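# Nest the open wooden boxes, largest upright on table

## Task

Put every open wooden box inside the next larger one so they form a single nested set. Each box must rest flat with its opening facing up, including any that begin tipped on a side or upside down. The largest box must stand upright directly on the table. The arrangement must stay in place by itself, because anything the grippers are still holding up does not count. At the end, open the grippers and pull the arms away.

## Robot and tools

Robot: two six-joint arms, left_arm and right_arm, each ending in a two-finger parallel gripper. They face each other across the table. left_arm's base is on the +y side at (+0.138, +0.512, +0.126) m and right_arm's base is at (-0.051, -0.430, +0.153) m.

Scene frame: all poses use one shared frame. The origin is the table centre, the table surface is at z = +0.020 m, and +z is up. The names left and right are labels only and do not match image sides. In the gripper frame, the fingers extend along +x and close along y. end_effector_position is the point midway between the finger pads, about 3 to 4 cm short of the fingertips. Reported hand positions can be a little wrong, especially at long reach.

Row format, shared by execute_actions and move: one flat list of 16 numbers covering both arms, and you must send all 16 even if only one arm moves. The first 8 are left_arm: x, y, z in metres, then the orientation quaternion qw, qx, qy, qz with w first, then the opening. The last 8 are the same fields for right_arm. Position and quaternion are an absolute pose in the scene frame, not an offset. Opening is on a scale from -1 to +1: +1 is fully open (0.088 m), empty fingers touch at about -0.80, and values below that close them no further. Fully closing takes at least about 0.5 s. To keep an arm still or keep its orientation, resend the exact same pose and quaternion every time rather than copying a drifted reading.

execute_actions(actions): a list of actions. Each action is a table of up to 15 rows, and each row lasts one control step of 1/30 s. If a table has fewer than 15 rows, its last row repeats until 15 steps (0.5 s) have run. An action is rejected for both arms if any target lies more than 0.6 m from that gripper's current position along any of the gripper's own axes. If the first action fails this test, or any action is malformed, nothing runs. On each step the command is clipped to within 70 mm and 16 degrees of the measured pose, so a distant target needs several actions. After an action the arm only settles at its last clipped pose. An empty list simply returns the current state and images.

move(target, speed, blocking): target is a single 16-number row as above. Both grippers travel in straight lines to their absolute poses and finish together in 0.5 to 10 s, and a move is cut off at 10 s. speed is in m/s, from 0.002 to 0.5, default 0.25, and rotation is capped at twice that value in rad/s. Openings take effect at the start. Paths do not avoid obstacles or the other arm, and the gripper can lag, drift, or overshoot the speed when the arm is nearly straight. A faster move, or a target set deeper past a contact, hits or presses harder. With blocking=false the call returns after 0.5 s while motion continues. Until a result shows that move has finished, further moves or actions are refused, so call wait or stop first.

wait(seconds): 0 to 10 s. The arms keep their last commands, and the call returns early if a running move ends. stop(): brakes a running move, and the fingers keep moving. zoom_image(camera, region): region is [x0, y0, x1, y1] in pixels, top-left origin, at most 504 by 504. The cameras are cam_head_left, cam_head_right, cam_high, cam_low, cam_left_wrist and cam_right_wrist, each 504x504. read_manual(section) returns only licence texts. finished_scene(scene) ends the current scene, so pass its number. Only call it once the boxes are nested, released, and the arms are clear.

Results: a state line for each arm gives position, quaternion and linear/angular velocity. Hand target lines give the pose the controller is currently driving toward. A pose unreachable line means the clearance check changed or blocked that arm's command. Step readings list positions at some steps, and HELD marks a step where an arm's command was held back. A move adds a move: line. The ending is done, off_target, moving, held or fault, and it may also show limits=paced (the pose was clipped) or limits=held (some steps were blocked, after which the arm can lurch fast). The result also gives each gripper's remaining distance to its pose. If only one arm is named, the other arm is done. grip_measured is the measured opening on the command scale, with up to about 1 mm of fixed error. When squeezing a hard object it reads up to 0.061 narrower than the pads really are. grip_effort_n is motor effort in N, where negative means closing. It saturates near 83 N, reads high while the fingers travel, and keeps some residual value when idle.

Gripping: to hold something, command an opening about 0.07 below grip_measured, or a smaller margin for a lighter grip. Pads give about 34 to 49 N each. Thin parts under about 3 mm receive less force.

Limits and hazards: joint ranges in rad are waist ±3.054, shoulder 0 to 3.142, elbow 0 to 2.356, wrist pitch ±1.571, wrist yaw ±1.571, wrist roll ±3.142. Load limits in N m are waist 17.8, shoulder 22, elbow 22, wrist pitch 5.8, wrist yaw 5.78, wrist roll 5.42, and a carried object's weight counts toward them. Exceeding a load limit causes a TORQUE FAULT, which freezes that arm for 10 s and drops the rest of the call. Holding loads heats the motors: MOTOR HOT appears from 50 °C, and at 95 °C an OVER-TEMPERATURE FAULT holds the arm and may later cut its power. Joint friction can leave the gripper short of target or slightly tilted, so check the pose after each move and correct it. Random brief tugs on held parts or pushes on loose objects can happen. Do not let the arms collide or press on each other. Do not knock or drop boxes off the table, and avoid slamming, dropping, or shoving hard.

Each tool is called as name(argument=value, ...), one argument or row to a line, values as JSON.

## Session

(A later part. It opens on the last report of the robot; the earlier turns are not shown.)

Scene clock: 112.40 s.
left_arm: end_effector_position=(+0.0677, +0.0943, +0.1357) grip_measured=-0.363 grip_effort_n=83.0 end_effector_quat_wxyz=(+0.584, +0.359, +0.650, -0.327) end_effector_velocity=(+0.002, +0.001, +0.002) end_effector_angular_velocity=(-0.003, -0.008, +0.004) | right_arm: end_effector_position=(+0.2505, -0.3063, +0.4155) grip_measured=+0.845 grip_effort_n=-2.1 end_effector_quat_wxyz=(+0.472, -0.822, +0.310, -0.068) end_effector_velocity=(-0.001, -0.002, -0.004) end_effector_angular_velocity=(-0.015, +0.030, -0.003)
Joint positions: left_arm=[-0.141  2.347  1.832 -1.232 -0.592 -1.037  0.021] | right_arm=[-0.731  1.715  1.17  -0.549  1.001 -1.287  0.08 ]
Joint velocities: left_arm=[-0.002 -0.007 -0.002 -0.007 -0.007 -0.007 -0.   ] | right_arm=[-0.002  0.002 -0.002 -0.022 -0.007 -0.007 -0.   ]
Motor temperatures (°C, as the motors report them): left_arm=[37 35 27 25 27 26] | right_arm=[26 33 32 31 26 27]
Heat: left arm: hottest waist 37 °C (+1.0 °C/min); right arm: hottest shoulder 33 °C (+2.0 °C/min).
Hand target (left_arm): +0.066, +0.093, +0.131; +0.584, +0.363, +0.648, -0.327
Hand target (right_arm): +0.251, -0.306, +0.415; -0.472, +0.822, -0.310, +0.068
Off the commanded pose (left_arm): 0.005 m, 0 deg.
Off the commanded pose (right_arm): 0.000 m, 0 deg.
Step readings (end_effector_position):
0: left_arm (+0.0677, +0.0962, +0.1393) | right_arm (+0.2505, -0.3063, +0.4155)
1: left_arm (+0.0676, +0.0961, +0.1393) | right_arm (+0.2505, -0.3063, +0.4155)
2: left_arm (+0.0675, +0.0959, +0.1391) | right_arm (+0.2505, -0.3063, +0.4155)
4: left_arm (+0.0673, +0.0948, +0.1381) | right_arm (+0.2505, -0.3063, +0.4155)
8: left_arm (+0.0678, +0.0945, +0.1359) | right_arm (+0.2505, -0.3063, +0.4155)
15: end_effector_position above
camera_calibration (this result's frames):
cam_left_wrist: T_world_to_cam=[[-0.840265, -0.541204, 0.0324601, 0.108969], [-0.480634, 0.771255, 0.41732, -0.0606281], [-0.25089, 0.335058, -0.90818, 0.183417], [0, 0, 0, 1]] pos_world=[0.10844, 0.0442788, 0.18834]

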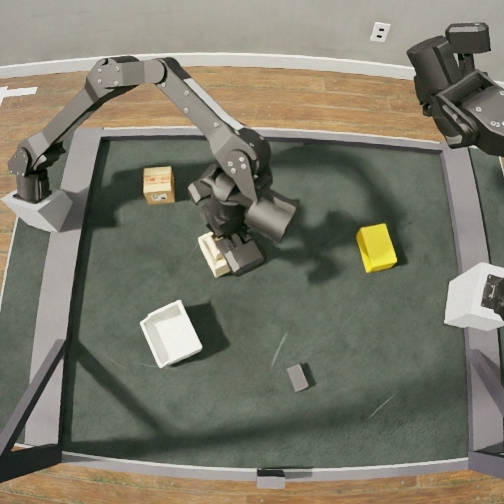

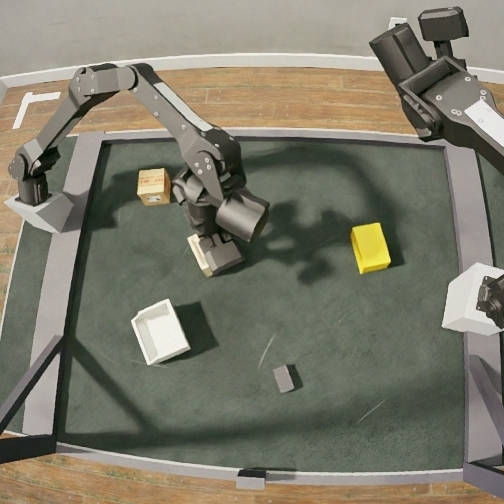

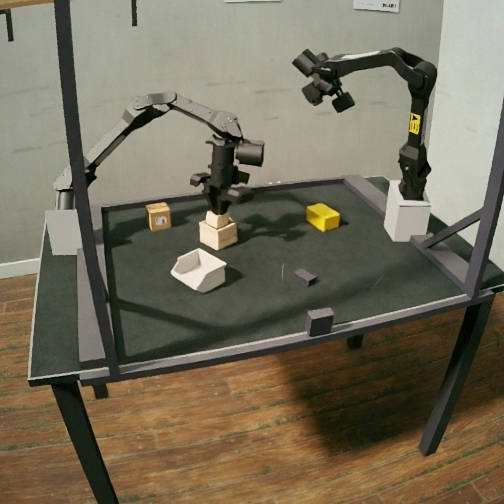

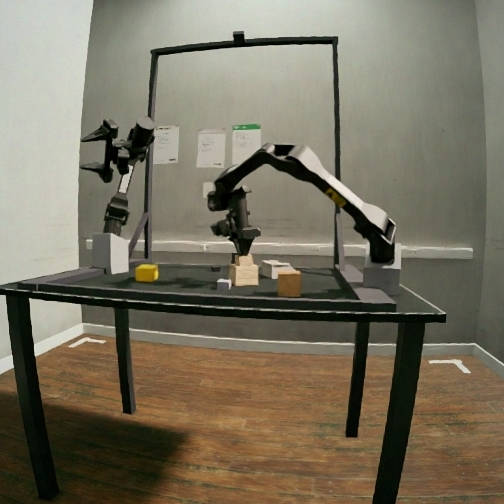

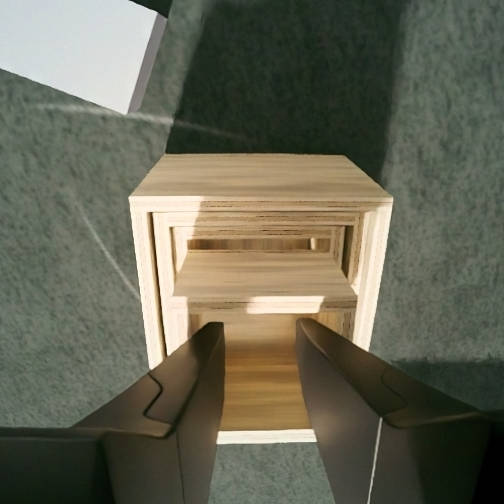

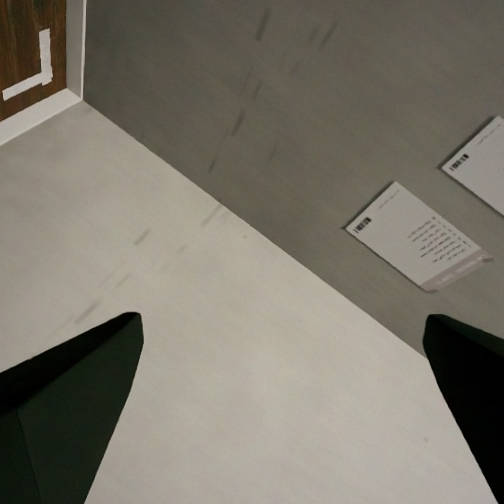

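execute_actions(
  actions=[
    [[0.0655,0.0940,0.129,0.5838,0.3631,0.6484,-0.3269,-0.29,0.2505,-0.3063,0.4155,0.472,-0.822,0.310,-0.068,0.845],[0.0655,0.0950,0.127,0.5838,0.3631,0.6484,-0.3269,-0.29,0.2505,-0.3063,0.4155,0.472,-0.822,0.310,-0.068,0.845],[0.0655,0.0955,0.125,0.5838,0.3631,0.6484,-0.3269,-0.29,0.2505,-0.3063,0.4155,0.472,-0.822,0.310,-0.068,0.845]],
  ],
)

zoom_image(
  camera="cam_left_wrist",
  region=[150, 195, 270, 275],
)

zoom_image(
  camera="cam_left_wrist",
  region=[260, 195, 380, 275],
)

Scene clock: 113.20 s.
left_arm: end_effector_position=(+0.0665, +0.0915, +0.1326) grip_measured=-0.363 grip_effort_n=83.0 end_effector_quat_wxyz=(+0.586, +0.352, +0.651, -0.330) end_effector_velocity=(-0.001, +0.002, +0.001) end_effector_angular_velocity=(+0.007, +0.004, +0.001) | right_arm: end_effector_position=(+0.2505, -0.3063, +0.4155) grip_measured=+0.845 grip_effort_n=-2.1 end_effector_quat_wxyz=(+0.472, -0.822, +0.310, -0.068) end_effector_velocity=(-0.005, -0.006, -0.003) end_effector_angular_velocity=(-0.040, +0.038, -0.012)
Joint positions: left_arm=[-0.137  2.347  1.823 -1.204 -0.593 -1.029  0.021] | right_arm=[-0.731  1.715  1.17  -0.549  1.001 -1.287  0.08 ]
Joint velocities: left_arm=[-0.002 -0.002 -0.002 -0.007  0.007 -0.007 -0.   ] | right_arm=[-0.002 -0.007 -0.007 -0.037  0.007 -0.022 -0.   ]
Motor temperatures (°C, as the motors report them): left_arm=[37 35 27 25 27 26] | right_arm=[26 33 32 31 26 27]
Heat: left arm: hottest waist 37 °C (+1.0 °C/min); right arm: hottest shoulder 33 °C (+2.0 °C/min).
Hand target (left_arm): +0.066, +0.096, +0.125; +0.584, +0.363, +0.648, -0.327
Hand target (right_arm): +0.251, -0.306, +0.415; -0.472, +0.822, -0.310, +0.068
Off the commanded pose (left_arm): 0.009 m, 1 deg.
Off the commanded pose (right_arm): 0.000 m, 0 deg.
Step readings (end_effector_position):
0: left_arm (+0.0677, +0.0943, +0.1357) | right_arm (+0.2505, -0.3063, +0.4155)
1: left_arm (+0.0676, +0.0941, +0.1357) | right_arm (+0.2505, -0.3063, +0.4155)
2: left_arm (+0.0673, +0.0935, +0.1357) | right_arm (+0.2505, -0.3063, +0.4155)
4: left_arm (+0.0666, +0.0917, +0.1348) | right_arm (+0.2505, -0.3063, +0.4155)
8: left_arm (+0.0667, +0.0917, +0.1330) | right_arm (+0.2505, -0.3063, +0.4155)
15: end_effector_position above
camera_calibration (this result's frames):
cam_left_wrist: T_world_to_cam=[[-0.835825, -0.547281, 0.0433588, 0.105399], [-0.484446, 0.772403, 0.410739, -0.0567513], [-0.25828, 0.322301, -0.910721, 0.183229], [0, 0, 0, 1]] pos_world=[0.107927, 0.0424629, 0.185611]

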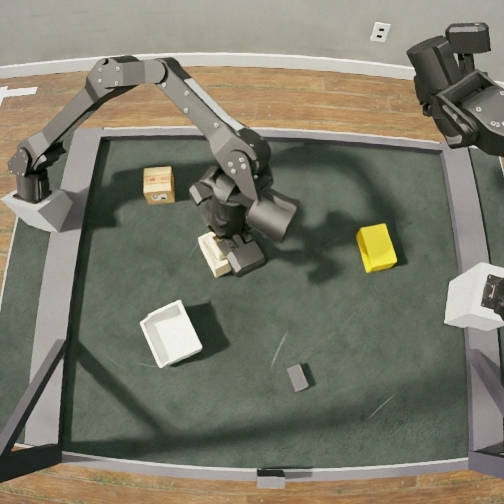

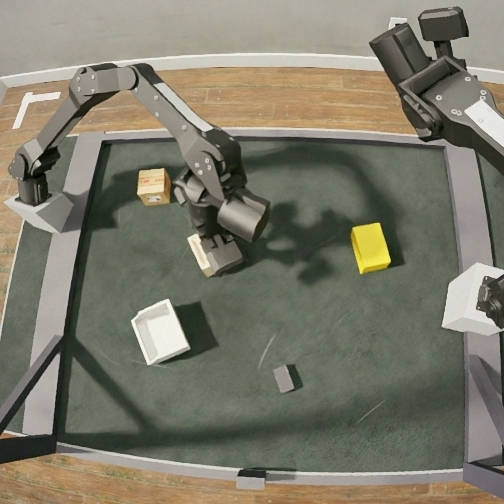

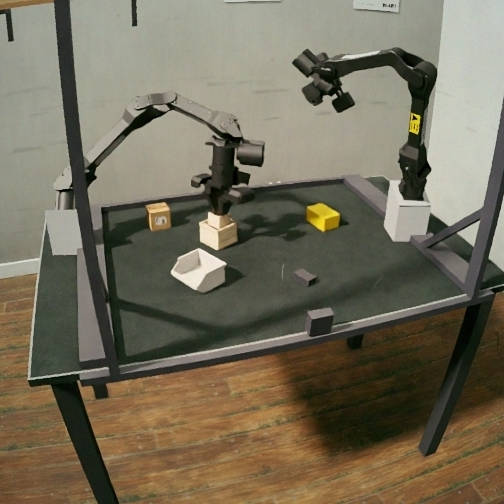

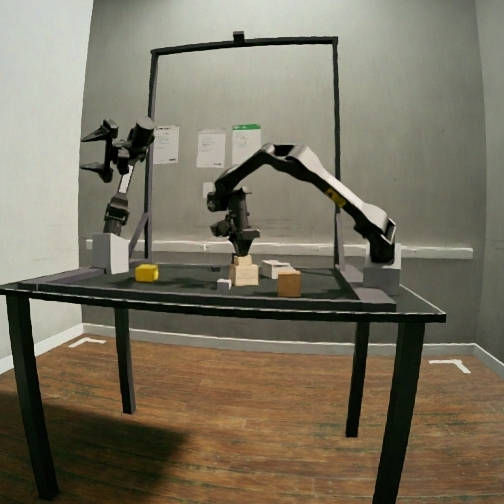

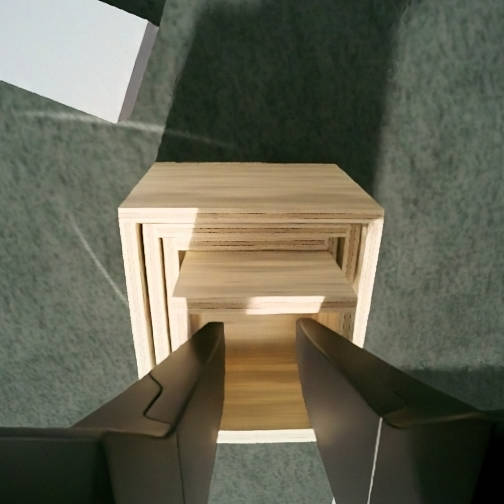

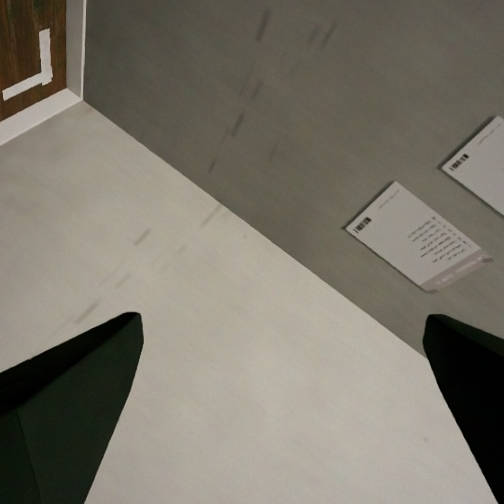

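Region (150, 195, 270, 275) of cam_left_wrist's 504x504 image, scaled by 4.200, with more detail than that image has.

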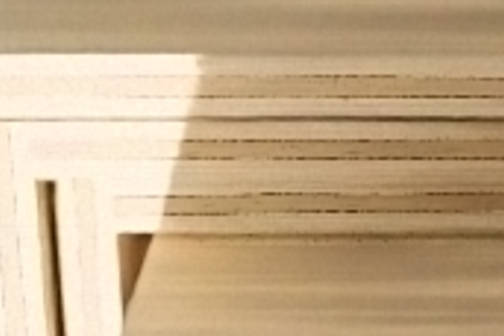

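Region (260, 195, 380, 275) of cam_left_wrist's 504x504 image, scaled by 4.200, with more detail than that image has.

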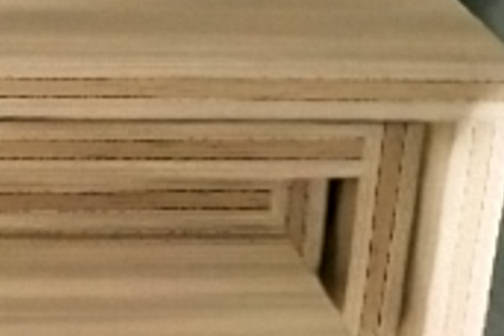

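execute_actions(
  actions=[
    [[0.0690,0.0965,0.134,0.5838,0.3631,0.6484,-0.3269,-0.29,0.2505,-0.3063,0.4155,0.472,-0.822,0.310,-0.068,0.845]],
  ],
)

zoom_image(
  camera="cam_left_wrist",
  region=[150, 195, 270, 275],
)

zoom_image(
  camera="cam_left_wrist",
  region=[260, 195, 380, 275],
)

Scene clock: 113.90 s.
left_arm: end_effector_position=(+0.0682, +0.0954, +0.1331) grip_measured=-0.363 grip_effort_n=83.0 end_effector_quat_wxyz=(+0.583, +0.363, +0.649, -0.328) end_effector_velocity=(+0.003, +0.003, -0.001) end_effector_angular_velocity=(+0.008, -0.029, -0.013) | right_arm: end_effector_position=(+0.2505, -0.3063, +0.4155) grip_measured=+0.845 grip_effort_n=-2.1 end_effector_quat_wxyz=(+0.472, -0.822, +0.310, -0.068) end_effector_velocity=(+0.001, +0.001, -0.002) end_effector_angular_velocity=(+0.011, +0.010, +0.015)
Joint positions: left_arm=[-0.138  2.347  1.823 -1.227 -0.593 -1.029  0.021] | right_arm=[-0.731  1.715  1.17  -0.549  1.001 -1.287  0.08 ]
Joint velocities: left_arm=[-0.002  0.002 -0.002 -0.022 -0.022 -0.007 -0.   ] | right_arm=[-0.002 -0.002 -0.002  0.007 -0.022 -0.007 -0.   ]
Motor temperatures (°C, as the motors report them): left_arm=[37 35 27 25 27 26] | right_arm=[26 33 32 31 26 27]
Heat: left arm: hottest waist 37 °C (+1.0 °C/min); right arm: hottest shoulder 33 °C (+2.0 °C/min).
Hand target (left_arm): +0.069, +0.096, +0.134; +0.584, +0.363, +0.648, -0.327
Hand target (right_arm): +0.251, -0.306, +0.415; -0.472, +0.822, -0.310, +0.068
Off the commanded pose (left_arm): 0.002 m, 0 deg.
Off the commanded pose (right_arm): 0.000 m, 0 deg.
Step readings (end_effector_position):
0: left_arm (+0.0665, +0.0914, +0.1326) | right_arm (+0.2505, -0.3063, +0.4155)
1: left_arm (+0.0664, +0.0915, +0.1327) | right_arm (+0.2505, -0.3063, +0.4155)
2: left_arm (+0.0667, +0.0923, +0.1329) | right_arm (+0.2505, -0.3063, +0.4155)
4: left_arm (+0.0676, +0.0941, +0.1329) | right_arm (+0.2505, -0.3063, +0.4155)
8: left_arm (+0.0681, +0.0950, +0.1330) | right_arm (+0.2505, -0.3063, +0.4155)
15: end_effector_position above
camera_calibration (this result's frames):
cam_left_wrist: T_world_to_cam=[[-0.844275, -0.53513, 0.0289134, 0.110239], [-0.475916, 0.77347, 0.418626, -0.0608848], [-0.246383, 0.339675, -0.907698, 0.179982], [0, 0, 0, 1]] pos_world=[0.10844, 0.0449494, 0.18567]

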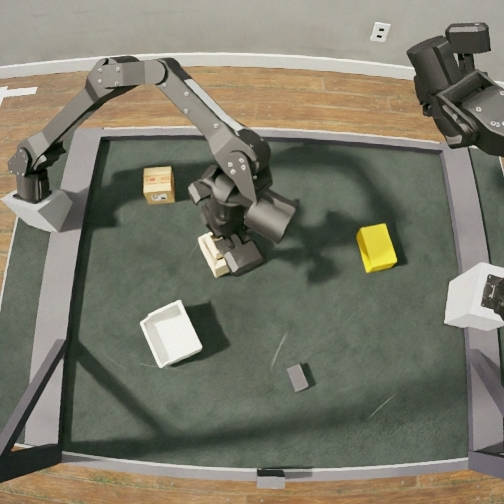

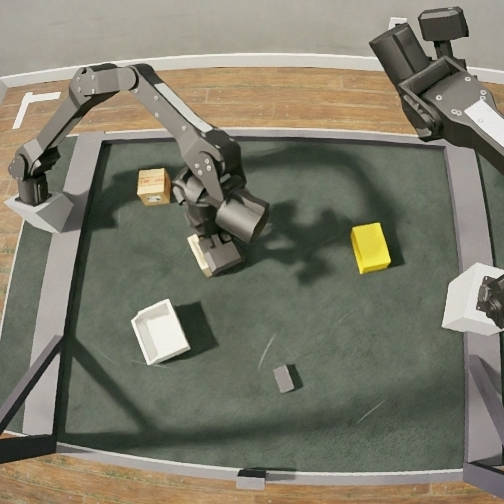

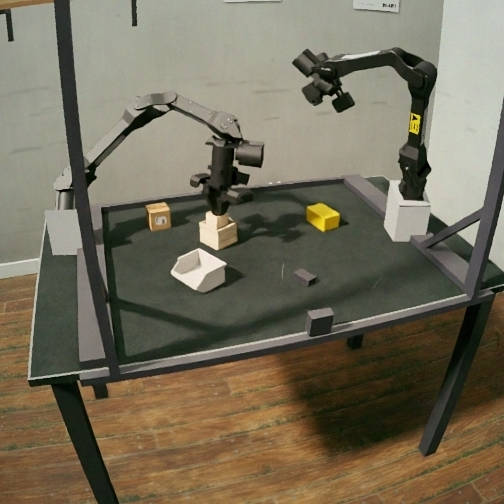

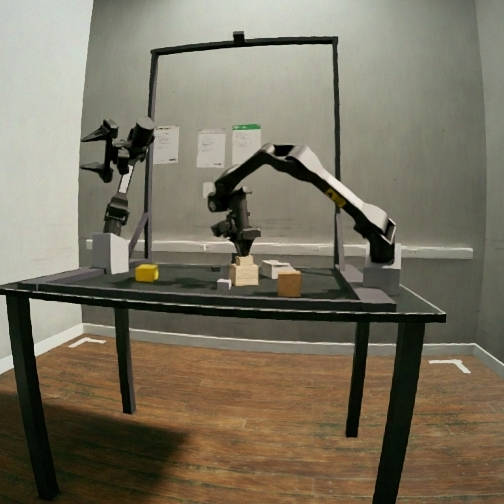

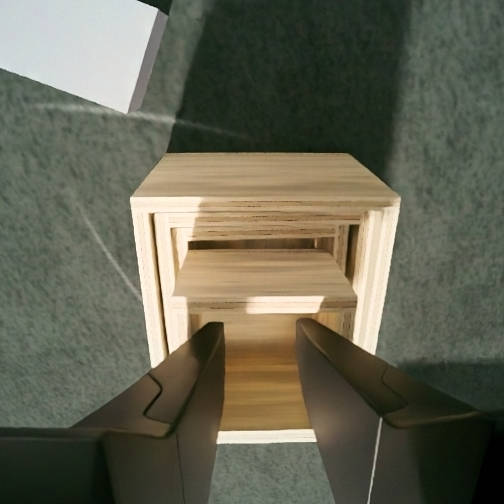

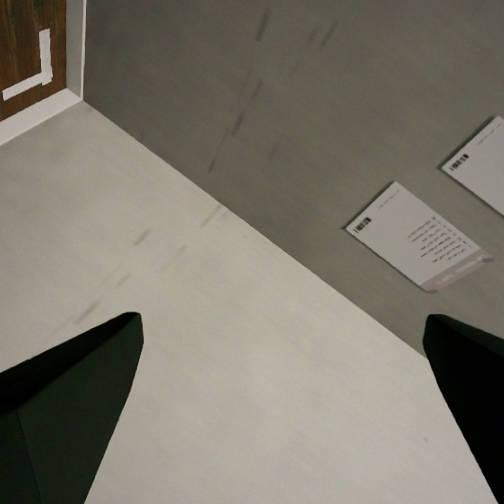

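Region (150, 195, 270, 275) of cam_left_wrist's 504x504 image, scaled by 4.200, with more detail than that image has.

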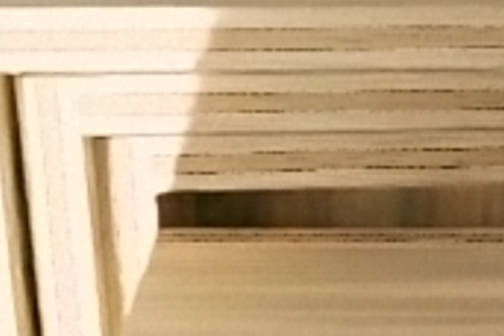

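Region (260, 195, 380, 275) of cam_left_wrist's 504x504 image, scaled by 4.200, with more detail than that image has.

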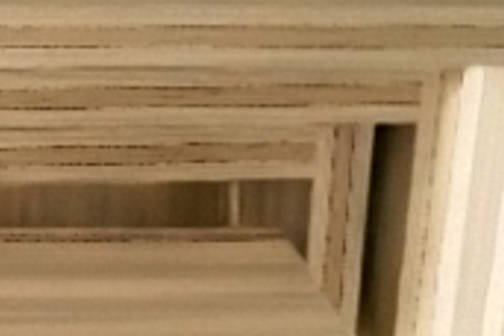

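execute_actions(
  actions=[
    [[0.0685,0.0960,0.131,0.5838,0.3631,0.6484,-0.3269,-0.29,0.2505,-0.3063,0.4155,0.472,-0.822,0.310,-0.068,0.845],[0.0682,0.0958,0.128,0.5838,0.3631,0.6484,-0.3269,-0.29,0.2505,-0.3063,0.4155,0.472,-0.822,0.310,-0.068,0.845]],
  ],
)

zoom_image(
  camera="cam_left_wrist",
  region=[150, 195, 270, 275],
)

zoom_image(
  camera="cam_left_wrist",
  region=[260, 195, 380, 275],
)

Scene clock: 114.60 s.
left_arm: end_effector_position=(+0.0677, +0.0934, +0.1319) grip_measured=-0.363 grip_effort_n=83.0 end_effector_quat_wxyz=(+0.585, +0.357, +0.650, -0.328) end_effector_velocity=(-0.001, +0.001, +0.002) end_effector_angular_velocity=(+0.003, +0.007, -0.010) | right_arm: end_effector_position=(+0.2505, -0.3063, +0.4155) grip_measured=+0.845 grip_effort_n=-2.1 end_effector_quat_wxyz=(+0.472, -0.822, +0.310, -0.068) end_effector_velocity=(-0.000, -0.003, -0.001) end_effector_angular_velocity=(+0.008, +0.005, -0.005)
Joint positions: left_arm=[-0.135  2.347  1.821 -1.212 -0.593 -1.029  0.021] | right_arm=[-0.731  1.715  1.17  -0.549  1.001 -1.287  0.08 ]
Joint velocities: left_arm=[-0.002 -0.002  0.002 -0.007  0.007  0.007 -0.   ] | right_arm=[-0.007 -0.002 -0.002 -0.007 -0.007  0.007 -0.   ]
Motor temperatures (°C, as the motors report them): left_arm=[37 35 27 25 27 26] | right_arm=[26 33 32 31 26 27]
Heat: left arm: hottest waist 37 °C (+1.0 °C/min); right arm: hottest shoulder 33 °C (+2.0 °C/min).
Hand target (left_arm): +0.068, +0.096, +0.128; +0.584, +0.363, +0.648, -0.327
Hand target (right_arm): +0.251, -0.306, +0.415; -0.472, +0.822, -0.310, +0.068
Off the commanded pose (left_arm): 0.005 m, 1 deg.
Off the commanded pose (right_arm): 0.000 m, 0 deg.
Step readings (end_effector_position):
0: left_arm (+0.0682, +0.0954, +0.1331) | right_arm (+0.2505, -0.3063, +0.4155)
1: left_arm (+0.0682, +0.0954, +0.1331) | right_arm (+0.2505, -0.3063, +0.4155)
2: left_arm (+0.0682, +0.0953, +0.1331) | right_arm (+0.2505, -0.3063, +0.4155)
4: left_arm (+0.0676, +0.0942, +0.1329) | right_arm (+0.2505, -0.3063, +0.4155)
8: left_arm (+0.0676, +0.0935, +0.1322) | right_arm (+0.2505, -0.3063, +0.4155)
15: end_effector_position above
camera_calibration (this result's frames):
cam_left_wrist: T_world_to_cam=[[-0.838895, -0.543124, 0.035663, 0.108272], [-0.481966, 0.771681, 0.41499, -0.0579934], [-0.252912, 0.330945, -0.909127, 0.180827], [0, 0, 0, 1]] pos_world=[0.108611, 0.0437134, 0.1846]

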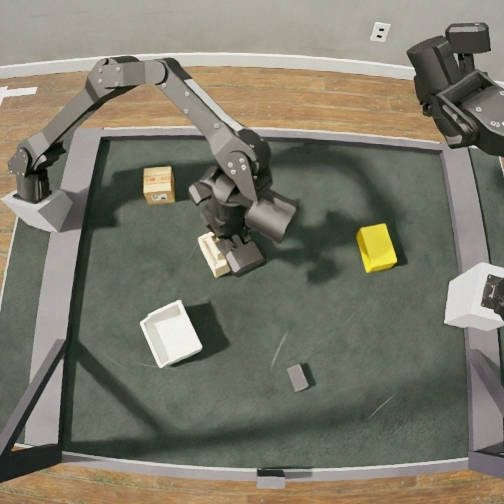

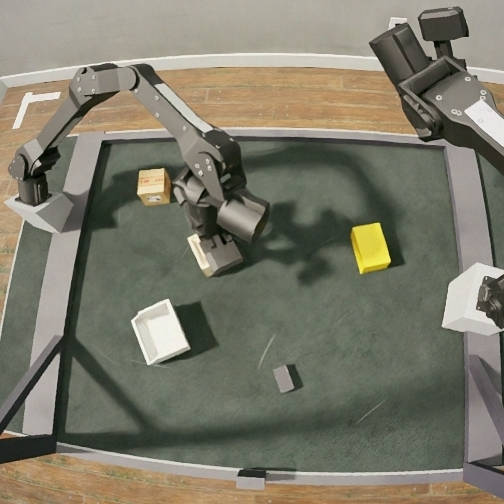

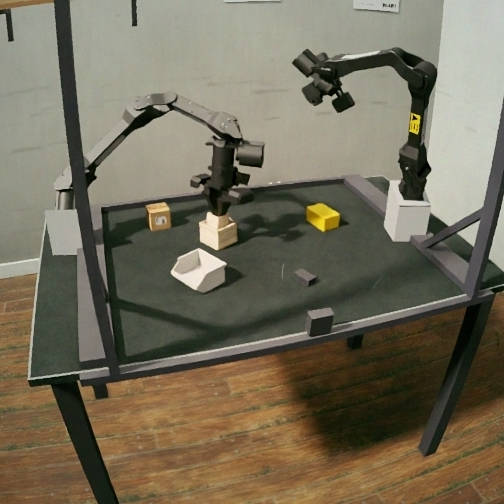

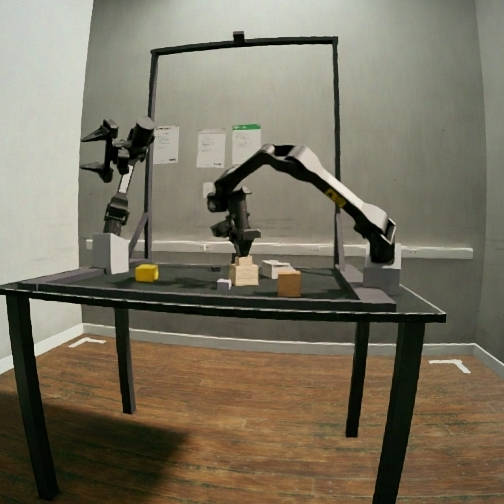

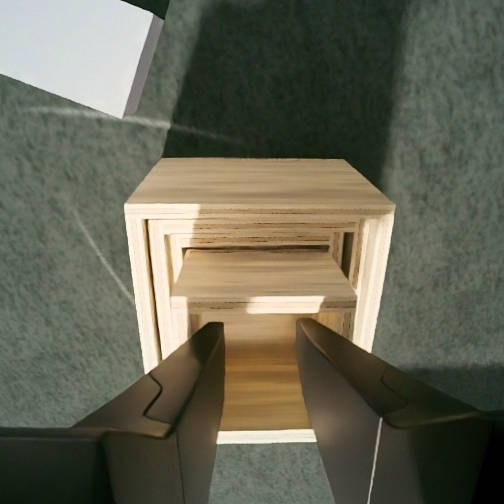

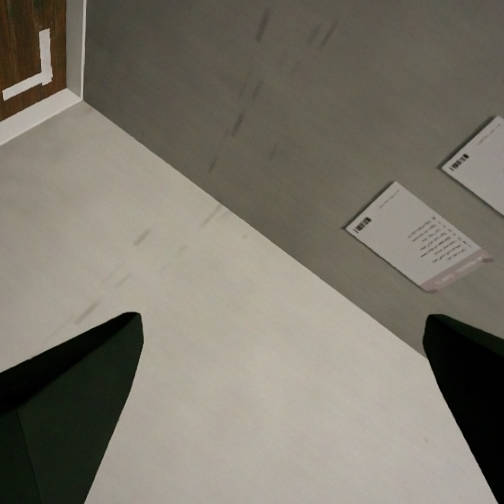

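Region (150, 195, 270, 275) of cam_left_wrist's 504x504 image, scaled by 4.200, with more detail than that image has.

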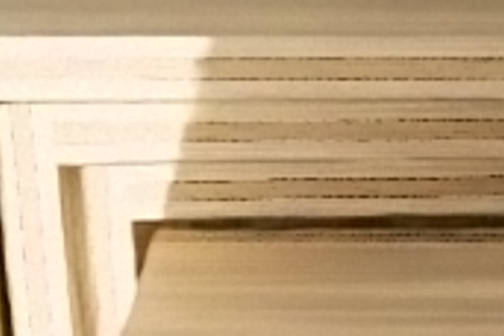

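Region (260, 195, 380, 275) of cam_left_wrist's 504x504 image, scaled by 4.200, with more detail than that image has.

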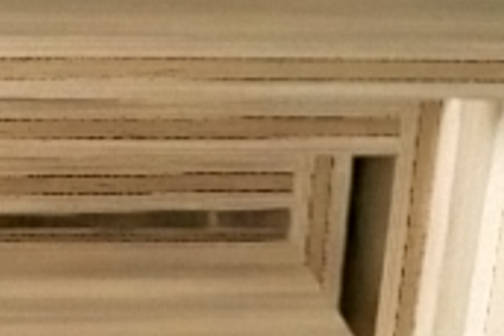

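execute_actions(
  actions=[
    [[0.0690,0.0970,0.127,0.5838,0.3631,0.6484,-0.3269,-0.29,0.2505,-0.3063,0.4155,0.472,-0.822,0.310,-0.068,0.845],[0.0690,0.0975,0.125,0.5838,0.3631,0.6484,-0.3269,-0.29,0.2505,-0.3063,0.4155,0.472,-0.822,0.310,-0.068,0.845],[0.0690,0.0975,0.123,0.5838,0.3631,0.6484,-0.3269,-0.29,0.2505,-0.3063,0.4155,0.472,-0.822,0.310,-0.068,0.845]],
  ],
)

zoom_image(
  camera="cam_left_wrist",
  region=[150, 195, 270, 275],
)

zoom_image(
  camera="cam_left_wrist",
  region=[260, 195, 380, 275],
)

Scene clock: 115.47 s.
left_arm: end_effector_position=(+0.0667, +0.0945, +0.1276) grip_measured=-0.363 grip_effort_n=83.0 end_effector_quat_wxyz=(+0.585, +0.358, +0.649, -0.330) end_effector_velocity=(+0.000, -0.001, +0.001) end_effector_angular_velocity=(-0.010, -0.004, +0.010) | right_arm: end_effector_position=(+0.2505, -0.3063, +0.4155) grip_measured=+0.845 grip_effort_n=-2.1 end_effector_quat_wxyz=(+0.472, -0.822, +0.310, -0.068) end_effector_velocity=(-0.001, -0.001, -0.004) end_effector_angular_velocity=(-0.005, +0.034, +0.007)
Joint positions: left_arm=[-0.132  2.346  1.801 -1.19  -0.596 -1.021  0.021] | right_arm=[-0.731  1.715  1.17  -0.549  1.001 -1.287  0.08 ]
Joint velocities: left_arm=[-0.002 -0.002 -0.002  0.007 -0.007 -0.007 -0.   ] | right_arm=[-0.002 -0.002 -0.002 -0.022 -0.022 -0.007  0.   ]
Motor temperatures (°C, as the motors report them): left_arm=[37 35 27 25 27 26] | right_arm=[26 33 32 31 26 27]
Heat: left arm: hottest waist 37 °C (+1.0 °C/min); right arm: hottest shoulder 33 °C (+2.0 °C/min).
Hand target (left_arm): +0.069, +0.098, +0.123; +0.584, +0.363, +0.648, -0.327
Hand target (right_arm): +0.251, -0.306, +0.415; -0.472, +0.822, -0.310, +0.068
Off the commanded pose (left_arm): 0.006 m, 1 deg.
Off the commanded pose (right_arm): 0.000 m, 0 deg.
Step readings (end_effector_position):
0: left_arm (+0.0677, +0.0934, +0.1319) | right_arm (+0.2505, -0.3063, +0.4155)
1: left_arm (+0.0675, +0.0934, +0.1316) | right_arm (+0.2505, -0.3063, +0.4155)
2: left_arm (+0.0671, +0.0938, +0.1310) | right_arm (+0.2505, -0.3063, +0.4155)
4: left_arm (+0.0667, +0.0945, +0.1288) | right_arm (+0.2505, -0.3063, +0.4155)
8: left_arm (+0.0668, +0.0944, +0.1277) | right_arm (+0.2505, -0.3063, +0.4155)
15: end_effector_position above
camera_calibration (this result's frames):
cam_left_wrist: T_world_to_cam=[[-0.840958, -0.539901, 0.0360192, 0.107997], [-0.47963, 0.774584, 0.41228, -0.0576362], [-0.25049, 0.329434, -0.910345, 0.176468], [0, 0, 0, 1]] pos_world=[0.107381, 0.0448174, 0.180519]

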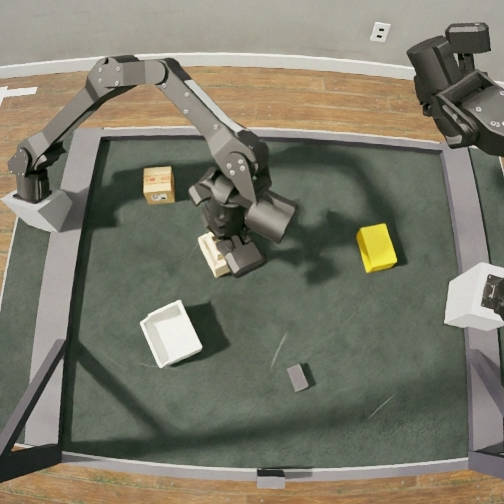

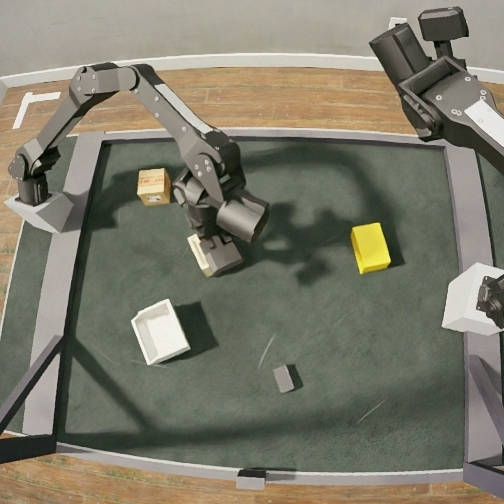

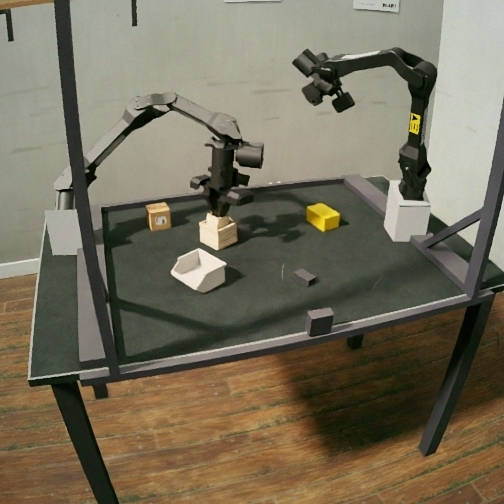

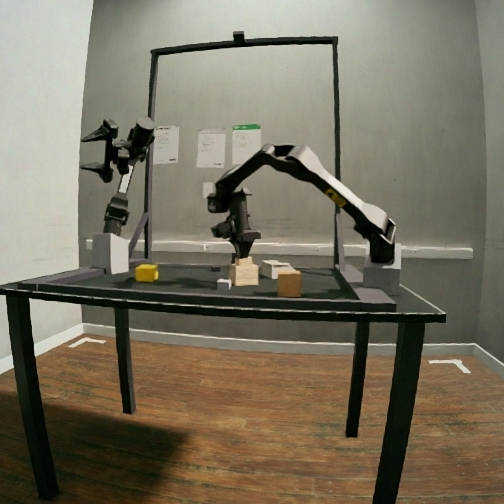

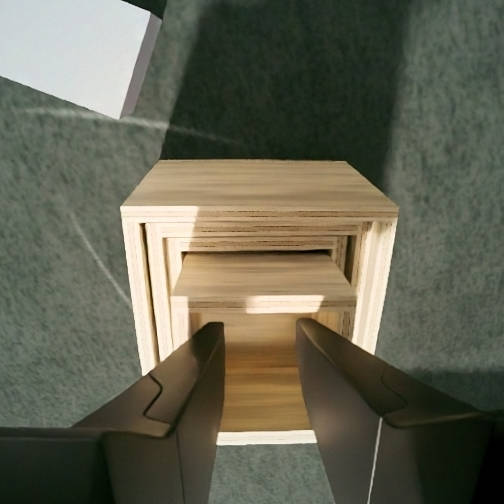

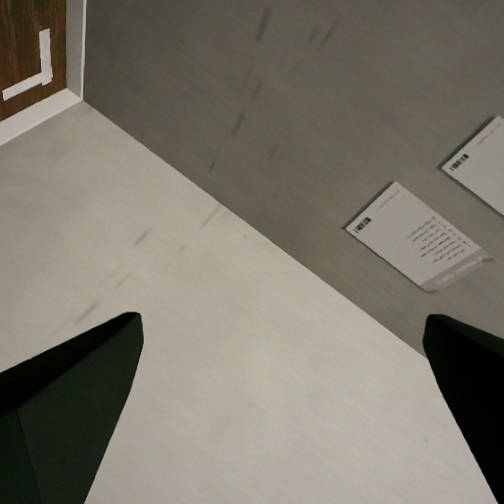

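Region (150, 195, 270, 275) of cam_left_wrist's 504x504 image, scaled by 4.200, with more detail than that image has.

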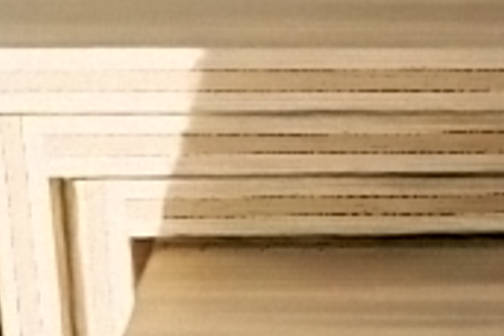

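Region (260, 195, 380, 275) of cam_left_wrist's 504x504 image, scaled by 4.200, with more detail than that image has.

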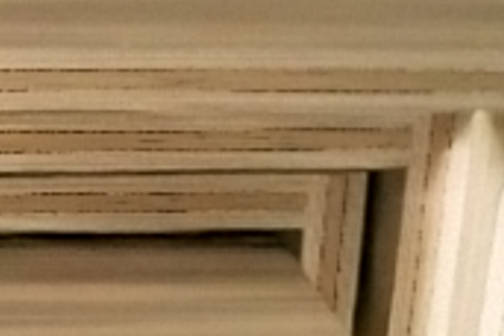

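execute_actions(
  actions=[
    [[0.0695,0.0950,0.123,0.5838,0.3631,0.6484,-0.3269,-0.29,0.2505,-0.3063,0.4155,0.472,-0.822,0.310,-0.068,0.845],[0.0698,0.0935,0.122,0.5838,0.3631,0.6484,-0.3269,-0.29,0.2505,-0.3063,0.4155,0.472,-0.822,0.310,-0.068,0.845],[0.0700,0.0925,0.121,0.5838,0.3631,0.6484,-0.3269,-0.29,0.2505,-0.3063,0.4155,0.472,-0.822,0.310,-0.068,0.845]],
  ],
)

zoom_image(
  camera="cam_left_wrist",
  region=[130, 190, 400, 320],
)

Scene clock: 116.13 s.
left_arm: end_effector_position=(+0.0673, +0.0937, +0.1276) grip_measured=-0.363 grip_effort_n=83.0 end_effector_quat_wxyz=(+0.583, +0.359, +0.649, -0.332) end_effector_velocity=(+0.002, -0.001, +0.003) end_effector_angular_velocity=(-0.011, -0.021, +0.014) | right_arm: end_effector_position=(+0.2505, -0.3063, +0.4155) grip_measured=+0.845 grip_effort_n=-2.1 end_effector_quat_wxyz=(+0.472, -0.822, +0.310, -0.068) end_effector_velocity=(+0.001, +0.001, -0.002) end_effector_angular_velocity=(-0.001, +0.019, +0.017)
Joint positions: left_arm=[-0.13   2.346  1.805 -1.191 -0.594 -1.012  0.021] | right_arm=[-0.731  1.715  1.17  -0.549  1.001 -1.287  0.08 ]
Joint velocities: left_arm=[-0.007 -0.002  0.002 -0.007 -0.022 -0.022 -0.   ] | right_arm=[-0.002 -0.002 -0.002  0.007 -0.022 -0.022 -0.   ]
Motor temperatures (°C, as the motors report them): left_arm=[37 35 27 25 27 26] | right_arm=[26 33 32 31 26 27]
Heat: left arm: hottest waist 37 °C (+1.0 °C/min); right arm: hottest shoulder 33 °C (+2.0 °C/min).
Hand target (left_arm): +0.070, +0.093, +0.121; +0.584, +0.363, +0.648, -0.327
Hand target (right_arm): +0.251, -0.306, +0.415; -0.472, +0.822, -0.310, +0.068
Off the commanded pose (left_arm): 0.007 m, 1 deg.
Off the commanded pose (right_arm): 0.000 m, 0 deg.
Step readings (end_effector_position):
0: left_arm (+0.0667, +0.0945, +0.1275) | right_arm (+0.2505, -0.3063, +0.4155)
1: left_arm (+0.0667, +0.0945, +0.1275) | right_arm (+0.2505, -0.3063, +0.4155)
2: left_arm (+0.0667, +0.0945, +0.1275) | right_arm (+0.2505, -0.3063, +0.4155)
4: left_arm (+0.0670, +0.0941, +0.1276) | right_arm (+0.2505, -0.3063, +0.4155)
8: left_arm (+0.0672, +0.0937, +0.1277) | right_arm (+0.2505, -0.3063, +0.4155)
15: end_effector_position above
camera_calibration (this result's frames):
cam_left_wrist: T_world_to_cam=[[-0.843624, -0.535537, 0.0387133, 0.107503], [-0.474281, 0.777045, 0.413833, -0.0575238], [-0.251705, 0.330759, -0.909529, 0.17679], [0, 0, 0, 1]] pos_world=[0.107908, 0.0437952, 0.180439]

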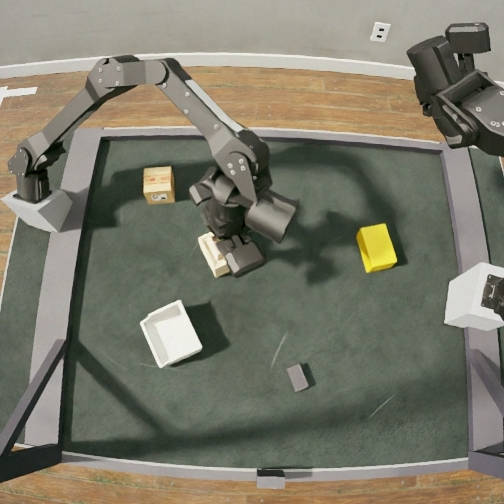

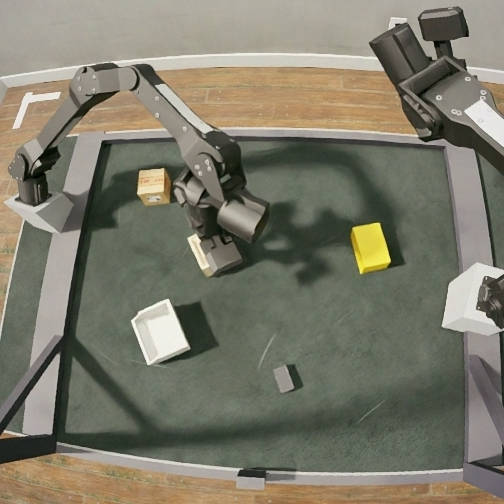

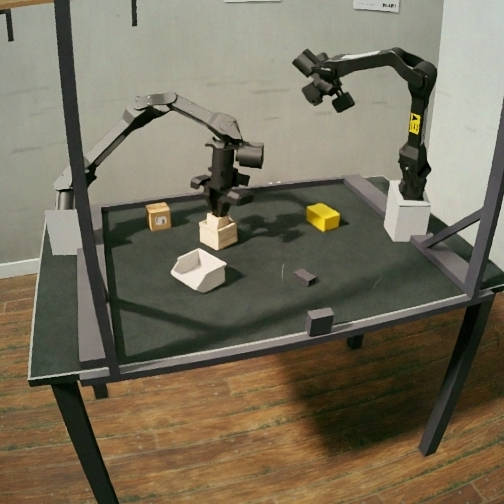

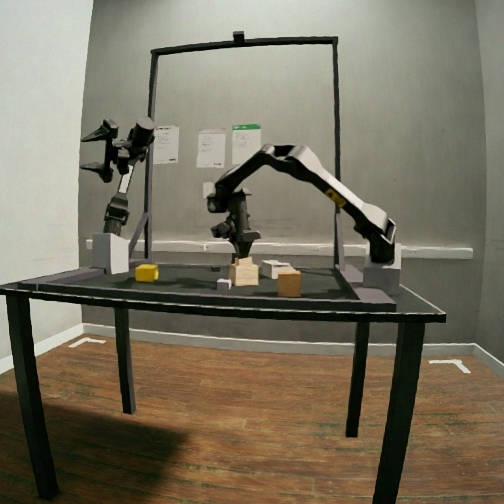

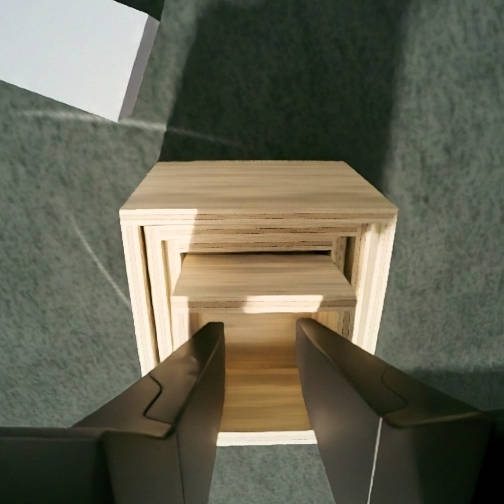

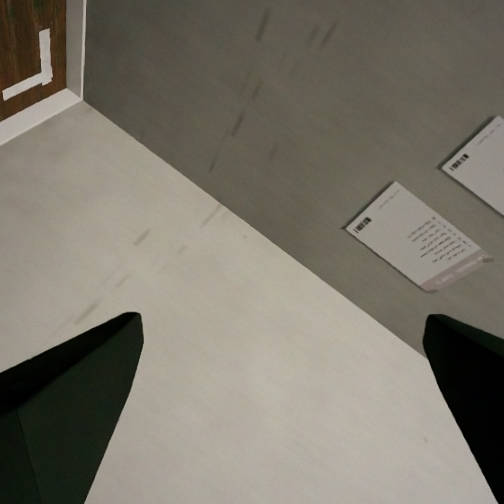

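Region (130, 190, 400, 320) of cam_left_wrist's 504x504 image, scaled by 1.867, with more detail than that image has; it fills the top 243 rows of this view, and the rest is white.

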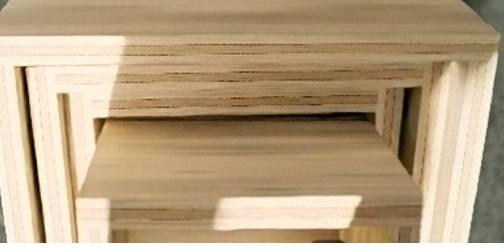

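execute_actions(
  actions=[
    [[0.0712,0.0895,0.122,0.5838,0.3631,0.6484,-0.3269,-0.29,0.2505,-0.3063,0.4155,0.472,-0.822,0.310,-0.068,0.845]],
  ],
)

zoom_image(
  camera="cam_left_wrist",
  region=[130, 190, 400, 320],
)

Scene clock: 116.70 s.
left_arm: end_effector_position=(+0.0724, +0.0901, +0.1271) grip_measured=-0.363 grip_effort_n=83.0 end_effector_quat_wxyz=(+0.584, +0.357, +0.650, -0.329) end_effector_velocity=(+0.001, -0.000, +0.002) end_effector_angular_velocity=(-0.004, -0.005, -0.026) | right_arm: end_effector_position=(+0.2505, -0.3063, +0.4155) grip_measured=+0.845 grip_effort_n=-2.1 end_effector_quat_wxyz=(+0.472, -0.822, +0.310, -0.068) end_effector_velocity=(-0.000, +0.000, -0.003) end_effector_angular_velocity=(+0.015, +0.014, +0.008)
Joint positions: left_arm=[-0.118  2.348  1.822 -1.2   -0.595 -1.007  0.021] | right_arm=[-0.731  1.715  1.17  -0.549  1.001 -1.287  0.08 ]
Joint velocities: left_arm=[-0.002 -0.002  0.002 -0.007 -0.007  0.022 -0.   ] | right_arm=[-0.002 -0.002 -0.002 -0.007 -0.022  0.007 -0.   ]
Motor temperatures (°C, as the motors report them): left_arm=[38 35 27 25 27 26] | right_arm=[26 33 32 31 26 27]
Heat: left arm: hottest waist 38 °C (+2.0 °C/min); right arm: hottest shoulder 33 °C (+1.0 °C/min).
Hand target (left_arm): +0.071, +0.090, +0.122; +0.584, +0.363, +0.648, -0.327
Hand target (right_arm): +0.251, -0.306, +0.415; -0.472, +0.822, -0.310, +0.068
Off the commanded pose (left_arm): 0.005 m, 1 deg.
Off the commanded pose (right_arm): 0.000 m, 0 deg.
Step readings (end_effector_position):
0: left_arm (+0.0673, +0.0936, +0.1277) | right_arm (+0.2505, -0.3063, +0.4155)
1: left_arm (+0.0674, +0.0934, +0.1280) | right_arm (+0.2505, -0.3063, +0.4155)
2: left_arm (+0.0678, +0.0928, +0.1286) | right_arm (+0.2505, -0.3063, +0.4155)
4: left_arm (+0.0695, +0.0912, +0.1284) | right_arm (+0.2505, -0.3063, +0.4155)
8: left_arm (+0.0724, +0.0900, +0.1273) | right_arm (+0.2505, -0.3063, +0.4155)
15: end_effector_position above
camera_calibration (this result's frames):
cam_left_wrist: T_world_to_cam=[[-0.839273, -0.542468, 0.0367225, 0.110389], [-0.480909, 0.77215, 0.415344, -0.0513617], [-0.253666, 0.330927, -0.908923, 0.178785], [0, 0, 0, 1]] pos_world=[0.113298, 0.0403765, 0.179781]

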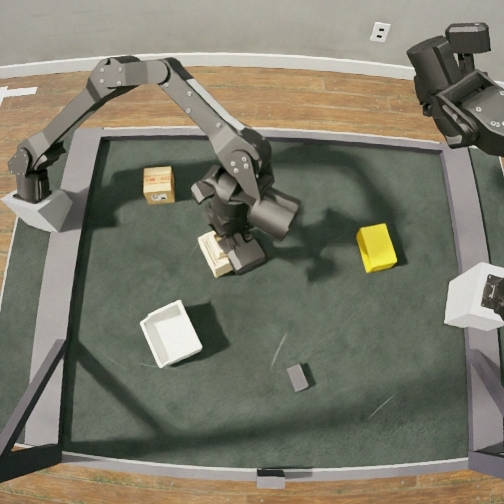

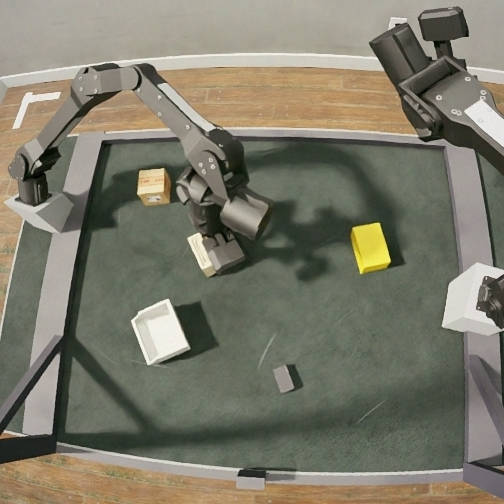

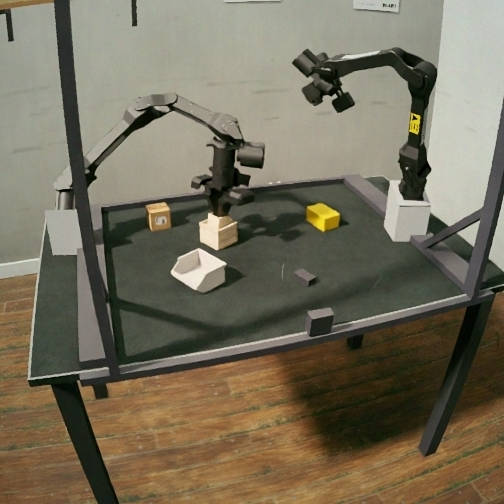

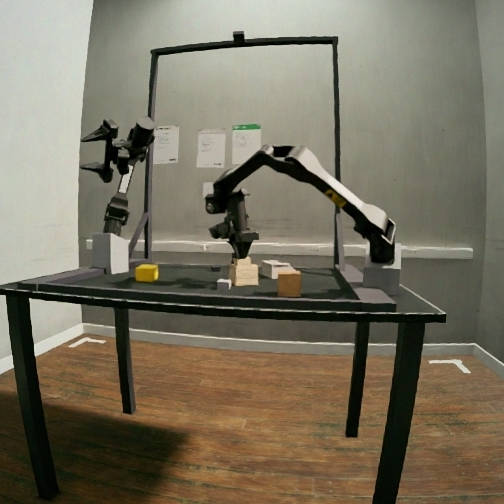

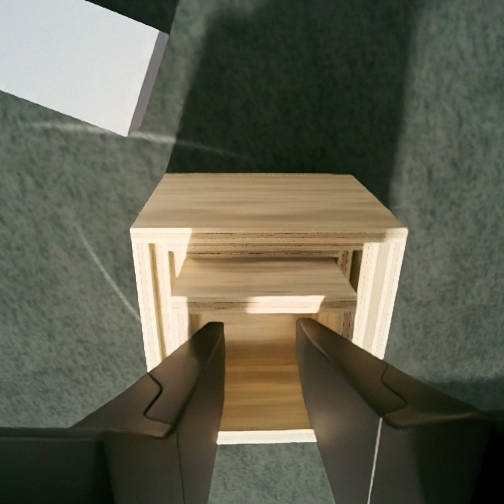

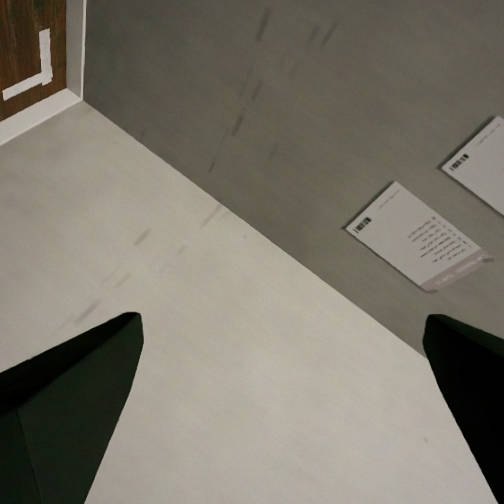

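Region (130, 190, 400, 320) of cam_left_wrist's 504x504 image, scaled by 1.867, with more detail than that image has; it fills the top 243 rows of this view, and the rest is white.

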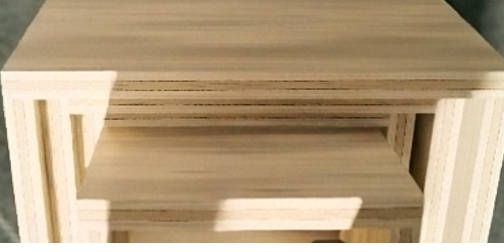

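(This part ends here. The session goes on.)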